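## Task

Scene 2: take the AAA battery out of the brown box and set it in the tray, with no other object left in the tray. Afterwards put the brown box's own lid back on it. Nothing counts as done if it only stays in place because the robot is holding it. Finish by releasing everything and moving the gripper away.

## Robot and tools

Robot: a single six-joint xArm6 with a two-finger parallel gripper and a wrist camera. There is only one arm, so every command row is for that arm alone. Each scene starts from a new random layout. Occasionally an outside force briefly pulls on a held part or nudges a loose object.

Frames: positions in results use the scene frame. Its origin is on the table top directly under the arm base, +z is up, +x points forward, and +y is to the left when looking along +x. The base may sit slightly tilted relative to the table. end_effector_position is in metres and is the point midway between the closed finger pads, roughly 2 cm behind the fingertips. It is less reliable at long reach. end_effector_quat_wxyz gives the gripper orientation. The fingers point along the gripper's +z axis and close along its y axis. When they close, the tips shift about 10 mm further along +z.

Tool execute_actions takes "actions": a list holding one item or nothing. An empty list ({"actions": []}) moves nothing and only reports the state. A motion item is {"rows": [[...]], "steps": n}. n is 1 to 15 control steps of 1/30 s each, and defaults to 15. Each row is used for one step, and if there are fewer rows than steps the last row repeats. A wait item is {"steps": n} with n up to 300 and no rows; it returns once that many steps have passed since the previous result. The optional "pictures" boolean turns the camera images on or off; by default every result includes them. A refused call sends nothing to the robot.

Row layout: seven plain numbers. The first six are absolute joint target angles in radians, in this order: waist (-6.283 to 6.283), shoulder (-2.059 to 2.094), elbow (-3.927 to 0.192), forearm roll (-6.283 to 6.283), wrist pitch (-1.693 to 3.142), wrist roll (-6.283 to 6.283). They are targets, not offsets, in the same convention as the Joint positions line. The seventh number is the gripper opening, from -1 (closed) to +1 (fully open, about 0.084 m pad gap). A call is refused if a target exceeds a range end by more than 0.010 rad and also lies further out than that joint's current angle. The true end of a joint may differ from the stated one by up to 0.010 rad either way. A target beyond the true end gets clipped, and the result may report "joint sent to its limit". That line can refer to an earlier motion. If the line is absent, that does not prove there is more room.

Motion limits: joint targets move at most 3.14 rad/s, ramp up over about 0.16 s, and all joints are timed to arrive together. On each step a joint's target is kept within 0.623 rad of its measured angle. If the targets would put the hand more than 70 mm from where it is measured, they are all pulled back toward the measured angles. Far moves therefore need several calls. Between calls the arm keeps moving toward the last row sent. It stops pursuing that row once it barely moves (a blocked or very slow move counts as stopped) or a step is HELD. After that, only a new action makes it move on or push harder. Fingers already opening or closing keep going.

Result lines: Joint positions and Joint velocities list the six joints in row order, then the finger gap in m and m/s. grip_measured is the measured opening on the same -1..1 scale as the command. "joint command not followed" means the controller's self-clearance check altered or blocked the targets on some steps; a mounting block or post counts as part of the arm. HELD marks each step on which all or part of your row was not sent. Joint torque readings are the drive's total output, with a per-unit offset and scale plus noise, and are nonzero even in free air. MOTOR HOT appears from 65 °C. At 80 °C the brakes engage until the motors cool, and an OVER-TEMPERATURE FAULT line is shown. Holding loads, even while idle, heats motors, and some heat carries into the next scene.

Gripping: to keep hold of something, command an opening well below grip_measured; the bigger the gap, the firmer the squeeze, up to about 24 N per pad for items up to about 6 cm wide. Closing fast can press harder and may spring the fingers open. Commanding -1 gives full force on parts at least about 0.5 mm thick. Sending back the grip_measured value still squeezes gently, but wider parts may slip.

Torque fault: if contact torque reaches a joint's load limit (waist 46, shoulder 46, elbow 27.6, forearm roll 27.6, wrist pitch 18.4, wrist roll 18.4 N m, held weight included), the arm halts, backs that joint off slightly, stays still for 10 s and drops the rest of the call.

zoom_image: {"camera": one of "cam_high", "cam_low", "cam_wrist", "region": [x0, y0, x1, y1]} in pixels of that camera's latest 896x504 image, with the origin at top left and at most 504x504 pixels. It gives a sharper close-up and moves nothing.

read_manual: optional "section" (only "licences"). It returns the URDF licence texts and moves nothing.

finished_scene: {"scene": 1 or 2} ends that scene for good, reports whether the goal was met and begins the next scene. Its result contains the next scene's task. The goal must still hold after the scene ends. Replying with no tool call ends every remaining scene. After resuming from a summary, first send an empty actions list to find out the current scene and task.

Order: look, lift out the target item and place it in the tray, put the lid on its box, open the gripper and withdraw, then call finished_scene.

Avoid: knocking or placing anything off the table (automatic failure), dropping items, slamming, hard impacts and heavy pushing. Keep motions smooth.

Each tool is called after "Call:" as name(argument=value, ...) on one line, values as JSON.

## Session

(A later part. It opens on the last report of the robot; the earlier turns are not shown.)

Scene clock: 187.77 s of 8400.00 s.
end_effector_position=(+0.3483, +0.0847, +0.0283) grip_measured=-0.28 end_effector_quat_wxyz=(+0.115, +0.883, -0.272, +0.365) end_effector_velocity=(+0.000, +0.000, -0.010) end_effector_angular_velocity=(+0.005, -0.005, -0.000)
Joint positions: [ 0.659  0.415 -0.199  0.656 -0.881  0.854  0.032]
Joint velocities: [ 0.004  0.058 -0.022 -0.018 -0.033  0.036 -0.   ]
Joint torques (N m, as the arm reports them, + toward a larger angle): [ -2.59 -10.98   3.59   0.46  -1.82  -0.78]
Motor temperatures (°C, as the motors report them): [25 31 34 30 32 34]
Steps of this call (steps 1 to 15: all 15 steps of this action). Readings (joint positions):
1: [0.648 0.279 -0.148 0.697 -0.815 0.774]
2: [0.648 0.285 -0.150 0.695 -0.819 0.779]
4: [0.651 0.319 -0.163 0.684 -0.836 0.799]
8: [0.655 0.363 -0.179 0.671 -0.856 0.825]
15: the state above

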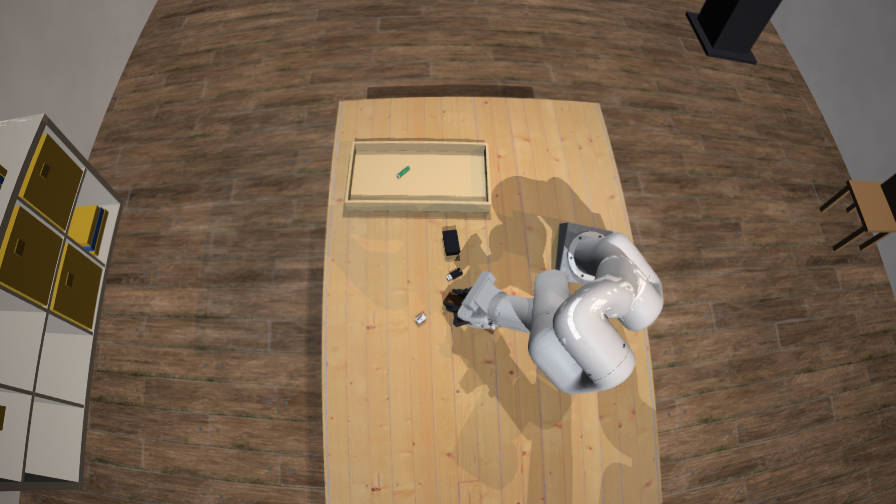

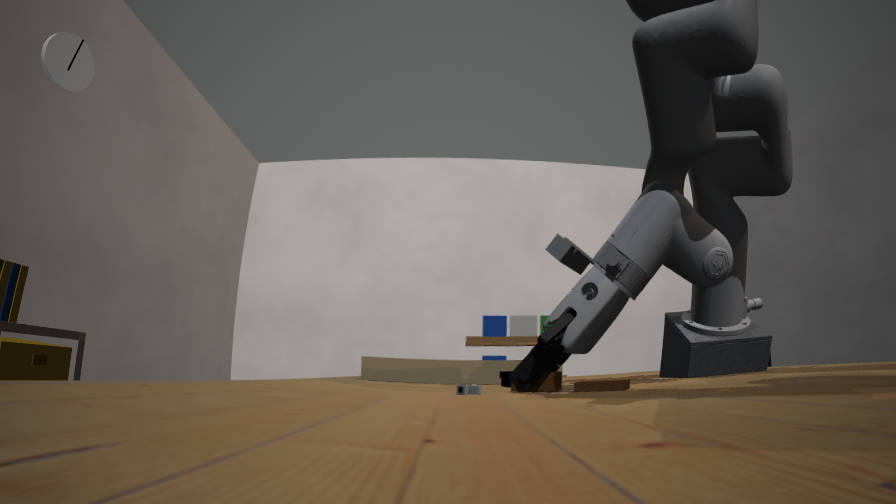

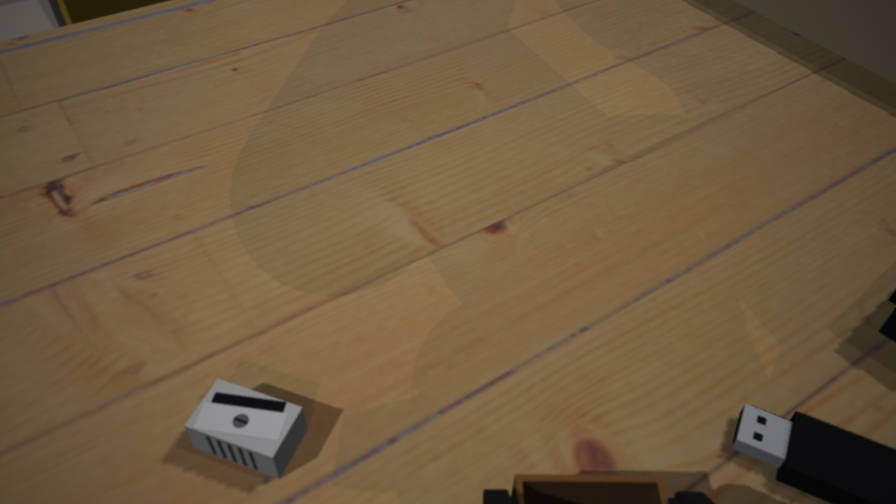

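Call:
execute_actions(actions=[{"rows":[[0.659,0.421,-0.202,0.654,-0.884,0.858,-0.2],[0.659,0.421,-0.202,0.654,-0.884,0.858,0],[0.659,0.421,-0.202,0.654,-0.884,0.858,0.5],[0.659,0.421,-0.202,0.654,-0.884,0.858,0.5],[0.659,0.421,-0.202,0.654,-0.884,0.858,0.5],[0.659,0.421,-0.202,0.654,-0.884,0.858,0.5],[0.659,0.421,-0.202,0.654,-0.884,0.858,0.5],[0.648,0.28,-0.148,0.697,-0.815,0.775,0.5],[0.648,0.28,-0.148,0.697,-0.815,0.775,0.5],[0.648,0.28,-0.148,0.697,-0.815,0.775,0.5],[0.648,0.28,-0.148,0.697,-0.815,0.775,0.5],[0.635,0.132,-0.1,0.744,-0.745,0.69,0.5]],"steps":15}], pictures=false)

Call:
execute_actions(actions=[{"rows":[[0.42,-0.35,-0.14,0.8,-0.45,0.5,0.5]],"steps":15}], pictures=false)

Call:
execute_actions(actions=[{"rows":[[0.27,-0.39,-0.175,0.934,0.488,0.07,0.5]],"steps":15}], pictures=false)

Call:
execute_actions(actions=[{"rows":[[0.27,-0.368,-0.175,0.934,0.488,0.07,0.5],[0.27,-0.368,-0.175,0.934,0.488,0.07,0.5],[0.27,-0.368,-0.175,0.934,0.488,0.07,0.5],[0.27,-0.368,-0.175,0.934,0.488,0.07,0.5],[0.27,-0.368,-0.175,0.934,0.488,0.07,0.5],[0.27,-0.368,-0.175,0.934,0.488,0.07,0.5],[0.328,-0.258,-0.21,1.08,0.428,-0.04,0.5]],"steps":15}], pictures=false)

Call:
execute_actions(actions=[{"rows":[[0.387,-0.146,-0.251,1.26,0.377,-0.17,0.5]],"steps":15}], pictures=false)

Call:
execute_actions(actions=[{"rows":[[0.387,-0.146,-0.251,1.26,0.377,-0.17,0.3],[0.387,-0.146,-0.251,1.26,0.377,-0.17,0.2],[0.387,-0.146,-0.251,1.26,0.377,-0.17,0.1],[0.387,-0.146,-0.251,1.26,0.377,-0.17,0],[0.387,-0.146,-0.251,1.26,0.377,-0.17,-0.05],[0.387,-0.146,-0.251,1.26,0.377,-0.17,-0.1],[0.387,-0.146,-0.251,1.26,0.377,-0.17,-0.2],[0.387,-0.146,-0.251,1.26,0.377,-0.17,-0.3],[0.387,-0.146,-0.251,1.26,0.377,-0.17,-0.5]],"steps":15}])

Scene clock: 201.67 s of 8400.00 s.
end_effector_position=(+0.3490, +0.0852, +0.0635) grip_measured=+0.49 end_effector_quat_wxyz=(+0.115, +0.883, -0.271, +0.366) end_effector_velocity=(+0.013, +0.015, +0.208) end_effector_angular_velocity=(+0.079, -0.092, +0.019)
Joint positions: [ 0.642  0.217 -0.128  0.717 -0.786  0.739  0.065]
Joint velocities: [-0.104 -1.19   0.379  0.365  0.517 -0.644  0.   ]
Joint torques (N m, as the arm reports them, + toward a larger angle): [-1.57 -4.34 -0.27 -1.01 -1.83 -0.4 ]
Motor temperatures (°C, as the motors report them): [25 31 33 30 32 34]
Steps of this call (steps 1 to 15: the robot went on to your last target; steps 16 to 90: nothing new was sent; then 10.40 s passed at rest; steps 91 to 105: all 15 steps of this action). Readings (joint positions):
91: [0.659 0.419 -0.201 0.655 -0.883 0.856]
92: [0.659 0.420 -0.201 0.655 -0.883 0.857]
94: [0.659 0.420 -0.202 0.654 -0.884 0.857]
98: [0.659 0.421 -0.202 0.654 -0.884 0.858]
105: the state above

Scene clock: 202.17 s of 8400.00 s.
end_effector_position=(+0.4131, +0.1103, +0.1854) grip_measured=+0.49 end_effector_quat_wxyz=(+0.006, +0.851, -0.330, +0.409) end_effector_velocity=(-0.007, -0.009, +0.003) end_effector_angular_velocity=(+0.015, +0.032, -0.011)
Joint positions: [ 0.423 -0.343 -0.139  0.799 -0.455  0.503  0.065]
Joint velocities: [-0.037 -0.066  0.019  0.015  0.081 -0.044 -0.   ]
Joint torques (N m, as the arm reports them, + toward a larger angle): [ -1.38  -6.72 -11.85  -1.6   -2.26  -0.6 ]
Motor temperatures (°C, as the motors report them): [25 31 33 30 32 34]
Steps of this call (steps 1 to 15: all 15 steps of this action). Readings (joint positions):
1: [0.639 0.181 -0.117 0.728 -0.770 0.720]
2: [0.634 0.150 -0.111 0.736 -0.753 0.703]
4: [0.603 0.061 -0.111 0.749 -0.698 0.662]
8: [0.502 -0.164 -0.131 0.776 -0.565 0.575]
15: the state above

Scene clock: 202.67 s of 8400.00 s.
end_effector_position=(+0.2949, +0.1286, +0.0758) grip_measured=+0.49 end_effector_quat_wxyz=(+0.006, +0.953, -0.298, +0.047) end_effector_velocity=(-0.224, +0.132, -0.092) end_effector_angular_velocity=(+0.636, +0.960, +0.196)
Joint positions: [ 0.279 -0.387 -0.172  0.926  0.403  0.097  0.065]
Joint velocities: [-0.133 -0.043 -0.029  0.119  1.249 -0.386  0.   ]
Joint torques (N m, as the arm reports them, + toward a larger angle): [ -1.22  -6.76 -14.42  -2.28  -2.83  -0.48]
Motor temperatures (°C, as the motors report them): [25 31 33 30 32 34]
Steps of this call (steps 1 to 15: all 15 steps of this action). Readings (joint positions):
1: [0.422 -0.345 -0.139 0.800 -0.452 0.502]
2: [0.420 -0.346 -0.139 0.801 -0.443 0.495]
4: [0.406 -0.351 -0.143 0.814 -0.383 0.453]
8: [0.339 -0.370 -0.158 0.873 -0.084 0.268]
15: the state above

Scene clock: 203.17 s of 8400.00 s.
end_effector_position=(+0.2753, +0.1351, +0.0467) grip_measured=+0.49 end_effector_quat_wxyz=(+0.000, +0.956, -0.295, -0.001) end_effector_velocity=(+0.010, +0.003, -0.007) end_effector_angular_velocity=(+0.001, -0.026, +0.013)
Joint positions: [ 0.326 -0.262 -0.208  1.073  0.431 -0.034  0.065]
Joint velocities: [ 0.035  0.056 -0.032  0.101 -0.046 -0.082  0.   ]
Joint torques (N m, as the arm reports them, + toward a larger angle): [ -2.63  -8.73 -10.99  -2.2   -1.5   -0.59]
Motor temperatures (°C, as the motors report them): [25 31 33 30 32 34]
Steps of this call (steps 1 to 15: all 15 steps of this action). Readings (joint positions):
1: [0.276 -0.387 -0.173 0.929 0.436 0.086]
2: [0.274 -0.384 -0.174 0.931 0.456 0.080]
4: [0.272 -0.374 -0.175 0.933 0.476 0.074]
8: [0.273 -0.363 -0.177 0.942 0.482 0.064]
15: the state above

Scene clock: 203.67 s of 8400.00 s.
end_effector_position=(+0.2745, +0.1353, +0.0258) grip_measured=+0.49 end_effector_quat_wxyz=(+0.001, +0.955, -0.298, +0.000) end_effector_velocity=(-0.000, -0.000, -0.001) end_effector_angular_velocity=(+0.000, -0.001, -0.002)
Joint positions: [ 0.387 -0.147 -0.251  1.259  0.377 -0.169  0.065]
Joint velocities: [ 0.002  0.003 -0.001  0.009 -0.002 -0.005 -0.   ]
Joint torques (N m, as the arm reports them, + toward a larger angle): [-2.25 -8.4  -8.84 -1.79 -1.29 -0.76]
Motor temperatures (°C, as the motors report them): [25 30 33 30 32 34]
Steps of this call (steps 1 to 15: all 15 steps of this action). Readings (joint positions):
1: [0.327 -0.260 -0.209 1.076 0.429 -0.037]
2: [0.330 -0.255 -0.211 1.085 0.426 -0.044]
4: [0.348 -0.222 -0.225 1.142 0.410 -0.086]
8: [0.382 -0.154 -0.246 1.243 0.382 -0.157]
15: the state above

Scene clock: 204.17 s of 8400.00 s.
end_effector_position=(+0.2745, +0.1352, +0.0256) grip_measured=-0.17 end_effector_quat_wxyz=(+0.001, +0.954, -0.298, +0.000) end_effector_velocity=(-0.000, -0.000, -0.000) end_effector_angular_velocity=(-0.000, +0.000, +0.000)
Joint positions: [ 0.387 -0.146 -0.251  1.26   0.377 -0.17   0.037]
Joint velocities: [-0.  0. -0.  0. -0. -0.  0.]
Joint torques (N m, as the arm reports them, + toward a larger angle): [-1.92 -7.85 -8.53 -1.68 -1.21 -0.72]
Motor temperatures (°C, as the motors report them): [25 30 33 30 32 34]
Steps of this call (steps 1 to 15: all 15 steps of this action). Readings (joint positions):
1: [0.387 -0.147 -0.251 1.259 0.377 -0.170]
2: [0.387 -0.147 -0.251 1.259 0.377 -0.170]
4: [0.387 -0.146 -0.251 1.260 0.377 -0.170]
8: [0.387 -0.146 -0.251 1.260 0.377 -0.170]
15: the state above

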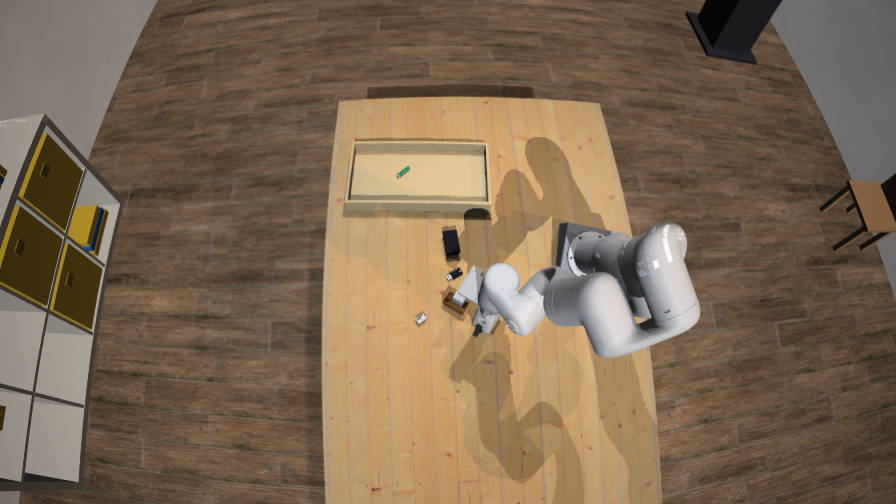

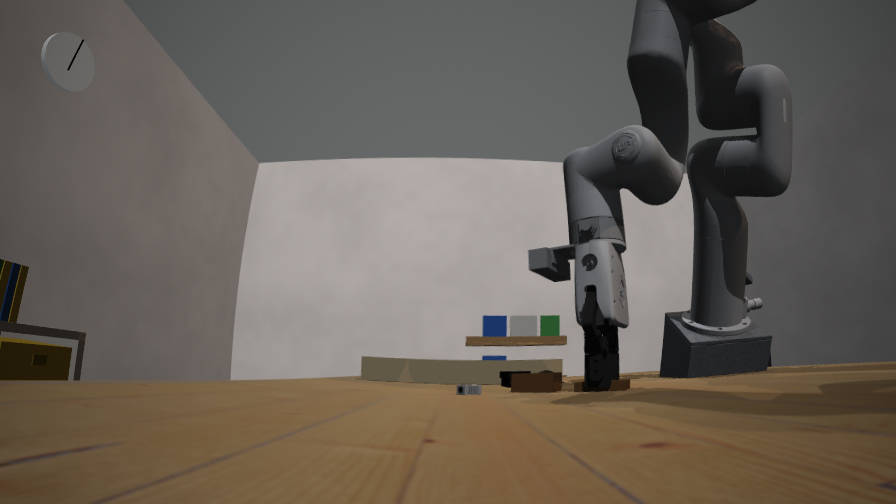

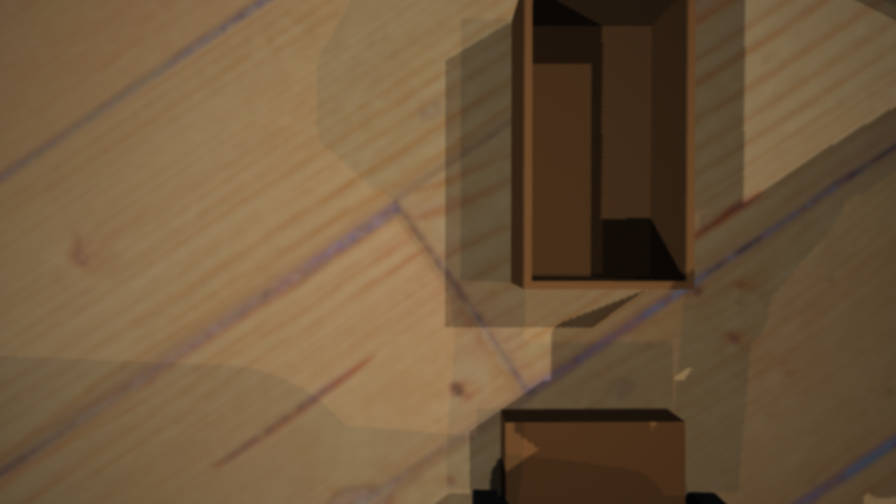

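Call:
execute_actions(actions=[{"rows":[[0.36,-0.2,-0.232,1.17,0.4,-0.105,-0.5],[0.36,-0.2,-0.232,1.17,0.4,-0.105,-0.5],[0.36,-0.2,-0.232,1.17,0.4,-0.105,-0.5],[0.328,-0.258,-0.21,1.08,0.428,-0.04,-0.5],[0.328,-0.258,-0.21,1.08,0.428,-0.04,-0.5],[0.328,-0.258,-0.21,1.08,0.428,-0.04,-0.5],[0.27,-0.368,-0.175,0.934,0.488,0.07,-0.5]],"steps":14}], pictures=false)

Call:
execute_actions(actions=[{"rows":[[0.215,-0.3,-0.24,0.93,0.505,0.02,-0.5],[0.215,-0.3,-0.24,0.93,0.505,0.02,-0.5],[0.215,-0.3,-0.24,0.93,0.505,0.02,-0.5],[0.16,-0.225,-0.31,0.925,0.525,-0.03,-0.5],[0.16,-0.225,-0.31,0.925,0.525,-0.03,-0.5],[0.16,-0.225,-0.31,0.925,0.525,-0.03,-0.5],[0.1,-0.15,-0.375,0.92,0.545,-0.085,-0.5],[0.1,-0.15,-0.375,0.92,0.545,-0.085,-0.5],[0.1,-0.15,-0.375,0.92,0.545,-0.085,-0.5],[0.052,-0.06,-0.436,0.92,0.556,-0.135,-0.5]],"steps":15}], pictures=false)

Call:
execute_actions(actions=[{"rows":[[0.052,-0.06,-0.436,0.92,0.556,-0.135,-0.5],[0.052,-0.06,-0.436,0.92,0.556,-0.135,-0.5],[0.052,-0.06,-0.436,0.92,0.556,-0.135,-0.5],[0.052,-0.06,-0.436,0.92,0.556,-0.135,-0.5],[0.074,-0.026,-0.442,0.965,0.53,-0.16,-0.5]],"steps":15}])

Scene clock: 218.03 s of 8400.00 s.
end_effector_position=(+0.2764, +0.1351, +0.0648) grip_measured=-0.17 end_effector_quat_wxyz=(-0.001, +0.955, -0.295, +0.003) end_effector_velocity=(-0.013, -0.007, +0.014) end_effector_angular_velocity=(-0.016, +0.030, -0.019)
Joint positions: [ 0.274 -0.361 -0.178  0.946  0.483  0.061  0.037]
Joint velocities: [-0.061 -0.103  0.047 -0.167  0.076  0.133 -0.   ]
Joint torques (N m, as the arm reports them, + toward a larger angle): [ -0.87  -4.9  -12.27  -1.04  -1.49  -1.05]
Motor temperatures (°C, as the motors report them): [25 30 33 30 32 34]
Steps of this call (steps 1 to 15: the robot went on to your last target; steps 16 to 90: nothing new was sent; then 10.40 s passed at rest; steps 91 to 104: all 14 steps of this action). Readings (joint positions):
91: [0.387 -0.146 -0.251 1.259 0.377 -0.169]
92: [0.385 -0.150 -0.249 1.252 0.380 -0.164]
94: [0.373 -0.173 -0.239 1.211 0.391 -0.134]
98: [0.333 -0.248 -0.214 1.096 0.425 -0.051]
104: the state above

Scene clock: 218.53 s of 8400.00 s.
end_effector_position=(+0.3451, +0.0887, +0.0646) grip_measured=-0.17 end_effector_quat_wxyz=(-0.001, +0.955, -0.296, -0.002) end_effector_velocity=(+0.022, -0.052, -0.023) end_effector_angular_velocity=(+0.006, +0.065, -0.018)
Joint positions: [ 0.06  -0.074 -0.425  0.92   0.553 -0.125  0.037]
Joint velocities: [-0.138  0.252 -0.152 -0.001  0.044 -0.148  0.   ]
Joint torques (N m, as the arm reports them, + toward a larger angle): [ -1.55 -14.5  -12.32  -1.66  -1.28  -0.66]
Motor temperatures (°C, as the motors report them): [25 30 33 30 32 34]
Steps of this call (steps 1 to 15: all 15 steps of this action). Readings (joint positions):
1: [0.272 -0.363 -0.177 0.941 0.485 0.064]
2: [0.266 -0.359 -0.182 0.938 0.489 0.061]
4: [0.238 -0.326 -0.213 0.934 0.498 0.038]
8: [0.168 -0.235 -0.301 0.926 0.522 -0.023]
15: the state above

Scene clock: 219.03 s of 8400.00 s.
end_effector_position=(+0.3472, +0.0863, +0.0546) grip_measured=-0.17 end_effector_quat_wxyz=(-0.000, +0.955, -0.297, -0.002) end_effector_velocity=(+0.002, -0.001, -0.000) end_effector_angular_velocity=(-0.002, -0.003, -0.002)
Joint positions: [ 0.074 -0.027 -0.442  0.964  0.53  -0.16   0.037]
Joint velocities: [ 0.     0.005 -0.003  0.005 -0.005 -0.004 -0.   ]
Joint torques (N m, as the arm reports them, + toward a larger angle): [ -3.82 -10.48 -12.31  -1.81  -1.42  -0.68]
Motor temperatures (°C, as the motors report them): [25 30 33 30 32 34]
Steps of this call (steps 1 to 15: all 15 steps of this action). Readings (joint positions):
1: [0.057 -0.068 -0.428 0.920 0.554 -0.129]
2: [0.055 -0.065 -0.431 0.920 0.555 -0.131]
4: [0.054 -0.062 -0.433 0.920 0.556 -0.133]
8: [0.067 -0.040 -0.440 0.949 0.539 -0.151]
15: the state above

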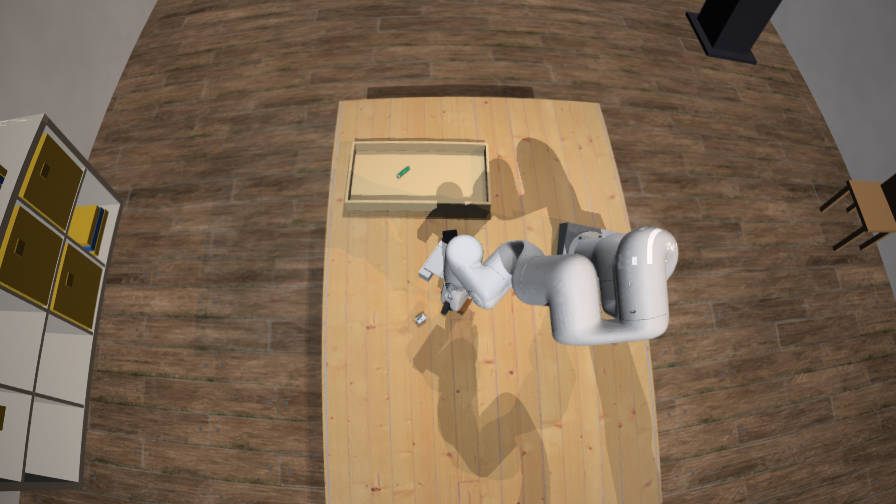

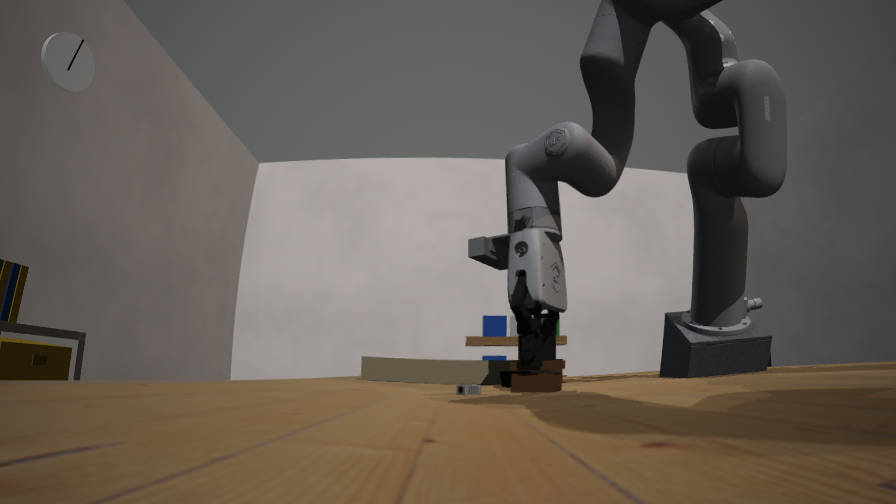

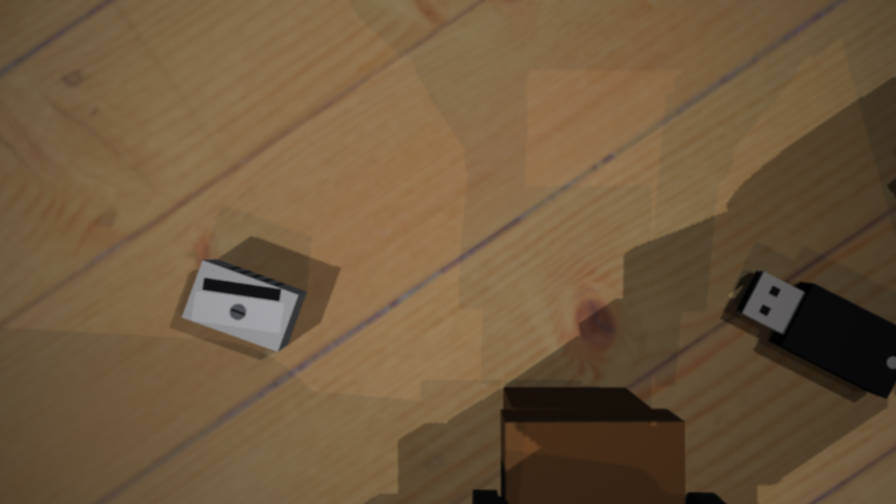

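Call:
execute_actions(actions=[{"rows":[[0.072,-0.024,-0.442,0.967,0.529,-0.162,-0.5],[0.072,-0.024,-0.442,0.967,0.529,-0.162,-0.5],[0.072,-0.024,-0.442,0.967,0.529,-0.162,-0.5],[0.077,-0.016,-0.444,0.978,0.523,-0.17,-0.5],[0.077,-0.016,-0.444,0.978,0.523,-0.17,-0.5],[0.082,-0.007,-0.447,0.989,0.518,-0.178,-0.5],[0.082,-0.007,-0.447,0.989,0.518,-0.178,-0.5],[0.087,0.002,-0.449,1.0,0.512,-0.186,-0.5],[0.087,0.002,-0.449,1.0,0.512,-0.186,-0.5],[0.092,0.01,-0.452,1.011,0.507,-0.194,-0.5],[0.092,0.01,-0.452,1.011,0.507,-0.194,-0.5],[0.097,0.019,-0.454,1.022,0.502,-0.202,-0.5],[0.097,0.019,-0.454,1.022,0.502,-0.202,-0.5],[0.102,0.027,-0.456,1.033,0.496,-0.21,-0.5]],"steps":15}], pictures=false)

Call:
execute_actions(actions=[{"rows":[[0.105,0.032,-0.458,1.04,0.493,-0.214,-0.5]],"steps":10}])

Call:
zoom_image(camera="cam_low", region=[480,330,600,410])

Scene clock: 227.10 s of 8400.00 s.
end_effector_position=(+0.3470, +0.0852, +0.0433) grip_measured=-0.17 end_effector_quat_wxyz=(+0.001, +0.955, -0.298, -0.001) end_effector_velocity=(-0.002, -0.000, -0.034) end_effector_angular_velocity=(-0.011, +0.000, +0.005)
Joint positions: [ 0.096  0.017 -0.453  1.02   0.503 -0.2    0.037]
Joint velocities: [ 0.077  0.127 -0.035  0.167 -0.084 -0.12  -0.   ]
Joint torques (N m, as the arm reports them, + toward a larger angle): [ -3.95 -10.98 -11.8   -2.12  -1.34  -0.71]
Motor temperatures (°C, as the motors report them): [25 30 34 30 32 34]
Steps of this call (steps 1 to 15: the robot went on to your last target; steps 16 to 90: nothing new was sent; then 4.57 s passed at rest; steps 91 to 105: all 15 steps of this action). Readings (joint positions):
91: [0.074 -0.026 -0.442 0.965 0.530 -0.160]
92: [0.074 -0.026 -0.442 0.966 0.530 -0.161]
94: [0.073 -0.024 -0.442 0.967 0.529 -0.162]
98: [0.079 -0.013 -0.445 0.982 0.521 -0.173]
105: the state above

Scene clock: 227.43 s of 8400.00 s.
end_effector_position=(+0.3477, +0.0853, +0.0400) grip_measured=-0.17 end_effector_quat_wxyz=(+0.001, +0.955, -0.298, +0.000) end_effector_velocity=(-0.000, +0.000, -0.000) end_effector_angular_velocity=(+0.001, -0.000, -0.002)
Joint positions: [ 0.104  0.031 -0.458  1.04   0.493 -0.214  0.037]
Joint velocities: [ 0.001  0.001  0.     0.004 -0.001 -0.001  0.   ]
Joint torques (N m, as the arm reports them, + toward a larger angle): [ -2.88  -8.53 -10.79  -1.44  -0.93  -0.71]
Motor temperatures (°C, as the motors report them): [25 30 34 30 32 34]
Steps of this call (steps 1 to 10: all 10 steps of this action). Readings (joint positions):
1: [0.098 0.021 -0.454 1.025 0.500 -0.204]
2: [0.101 0.025 -0.455 1.030 0.498 -0.207]
4: [0.103 0.029 -0.457 1.036 0.495 -0.211]
8: [0.104 0.030 -0.458 1.039 0.493 -0.214]
10: the state above

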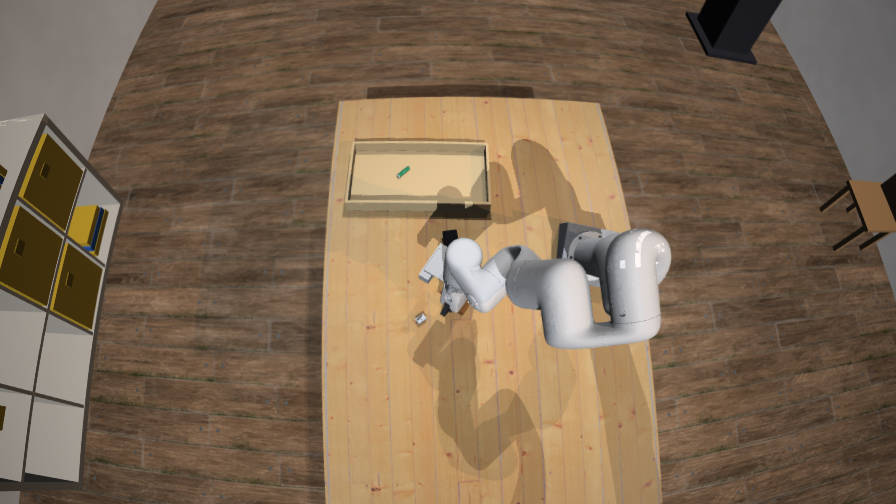

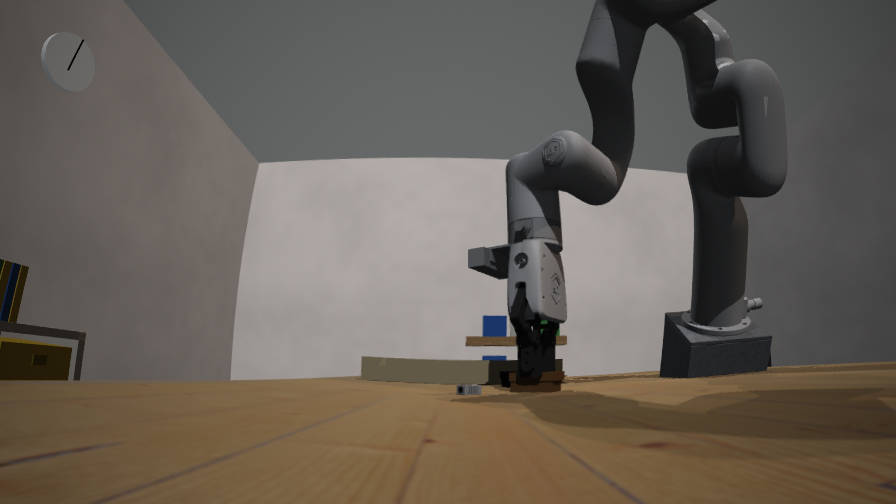

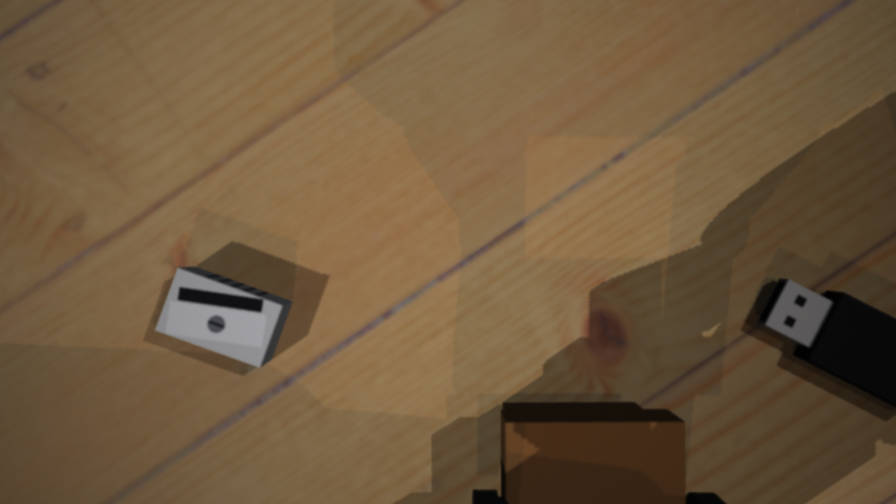

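Region (480, 330, 600, 410) of cam_low's 896x504 image, scaled by 4.200, with more detail than that image has.

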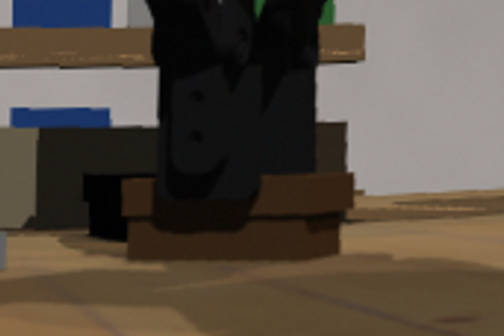

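Seated.

Call:
execute_actions(actions=[{"rows":[[0.105,0.03,-0.458,1.04,0.493,-0.214,-0.1],[0.105,0.03,-0.458,1.04,0.493,-0.214,0.1],[0.105,0.03,-0.458,1.04,0.493,-0.214,0.5],[0.105,0.03,-0.458,1.04,0.493,-0.214,0.5],[0.105,0.03,-0.458,1.04,0.493,-0.214,0.5],[0.105,0.03,-0.458,1.04,0.493,-0.214,0.5],[0.105,0.03,-0.458,1.04,0.493,-0.214,0.5],[0.052,-0.06,-0.436,0.92,0.556,-0.135,0.5]],"steps":15}], pictures=false)

Call:
execute_actions(actions=[{"rows":[[-0.003,-0.15,-0.424,0.81,0.62,-0.06,0.5],[-0.003,-0.15,-0.424,0.81,0.62,-0.06,0.5],[-0.003,-0.15,-0.424,0.81,0.62,-0.06,0.5],[-0.003,-0.15,-0.424,0.81,0.62,-0.06,0.5],[-0.19,-0.725,-0.175,0.56,0.956,0.09,1]],"steps":15}], pictures=false)

Call:
execute_actions(actions=[{"steps":15}])

Scene clock: 236.40 s of 8400.00 s.
end_effector_position=(+0.3492, +0.0865, +0.0633) grip_measured=+0.49 end_effector_quat_wxyz=(-0.002, +0.956, -0.295, -0.001) end_effector_velocity=(-0.013, -0.003, +0.017) end_effector_angular_velocity=(+0.001, +0.034, -0.008)
Joint positions: [ 0.055 -0.056 -0.439  0.928  0.551 -0.141  0.065]
Joint velocities: [-0.052 -0.081  0.036 -0.122  0.072  0.084 -0.   ]
Joint torques (N m, as the arm reports them, + toward a larger angle): [ -2.93  -8.2  -12.23  -1.49  -1.17  -0.99]
Motor temperatures (°C, as the motors report them): [25 30 34 30 32 34]
Steps of this call (steps 1 to 15: the robot went on to your last target; steps 16 to 90: nothing new was sent; then 5.47 s passed at rest; steps 91 to 105: all 15 steps of this action). Readings (joint positions):
91: [0.105 0.032 -0.458 1.040 0.493 -0.214]
92: [0.105 0.032 -0.458 1.040 0.493 -0.214]
94: [0.107 0.035 -0.454 1.040 0.496 -0.214]
98: [0.106 0.033 -0.455 1.039 0.495 -0.213]
105: the state above

Scene clock: 236.90 s of 8400.00 s.
end_effector_position=(+0.2779, +0.0907, +0.1569) grip_measured=+1.00 end_effector_quat_wxyz=(-0.004, +0.956, -0.292, +0.002) end_effector_velocity=(-0.186, -0.024, +0.072) end_effector_angular_velocity=(-0.113, +0.039, -0.043)
Joint positions: [-0.168 -0.661 -0.204  0.59   0.915  0.072  0.084]
Joint velocities: [-0.35  -1.092  0.494 -0.461  0.623  0.274 -0.   ]
Joint torques (N m, as the arm reports them, + toward a larger angle): [  1.81   8.44 -22.67  -0.07  -1.96  -1.16]
Motor temperatures (°C, as the motors report them): [25 30 34 30 32 34]
Steps of this call (steps 1 to 15: all 15 steps of this action). Readings (joint positions):
1: [0.054 -0.058 -0.437 0.924 0.554 -0.138]
2: [0.050 -0.063 -0.435 0.915 0.560 -0.131]
4: [0.027 -0.100 -0.428 0.867 0.588 -0.099]
8: [-0.027 -0.220 -0.395 0.777 0.664 -0.040]
15: the state above

Scene clock: 237.40 s of 8400.00 s.
end_effector_position=(+0.2656, +0.0889, +0.1602) grip_measured=+1.00 end_effector_quat_wxyz=(+0.001, +0.956, -0.294, -0.001) end_effector_velocity=(+0.000, +0.000, +0.001) end_effector_angular_velocity=(-0.001, -0.005, +0.002)
Joint positions: [-0.19  -0.724 -0.175  0.56   0.956  0.09   0.084]
Joint velocities: [-0.001 -0.008  0.002 -0.001  0.001  0.001  0.   ]
Joint torques (N m, as the arm reports them, + toward a larger angle): [ -0.79  -2.84 -20.15  -1.79  -1.35  -0.7 ]
Motor temperatures (°C, as the motors report them): [25 30 34 30 32 34]
Steps of this call (steps 1 to 15: the robot went on to your last target). Readings (joint positions):
1: [-0.177 -0.689 -0.191 0.578 0.931 0.079]
2: [-0.182 -0.704 -0.184 0.571 0.941 0.083]
4: [-0.187 -0.716 -0.178 0.564 0.950 0.087]
8: [-0.189 -0.721 -0.176 0.561 0.955 0.089]
15: the state above

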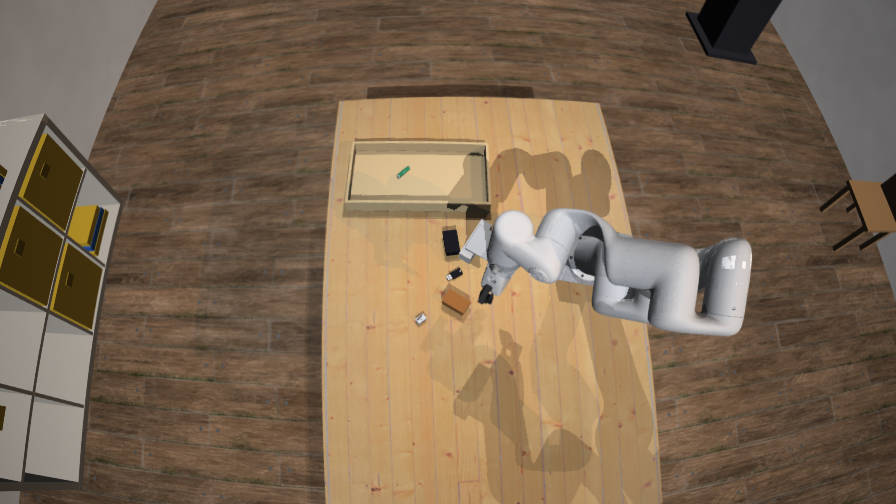

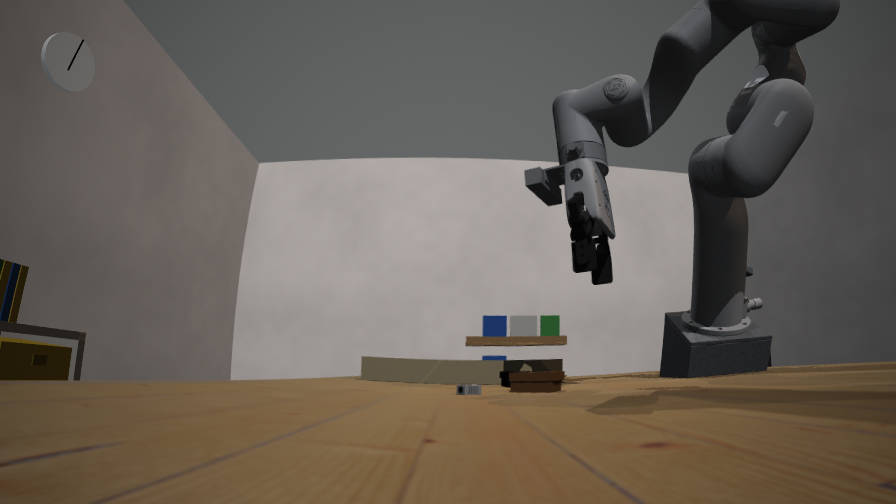

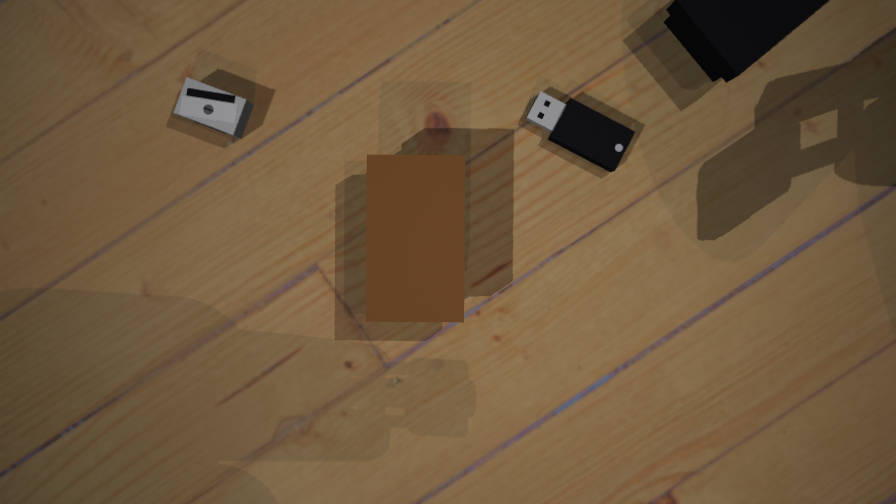

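Call:
finished_scene(scene=2)

The scene is finished: the task was done.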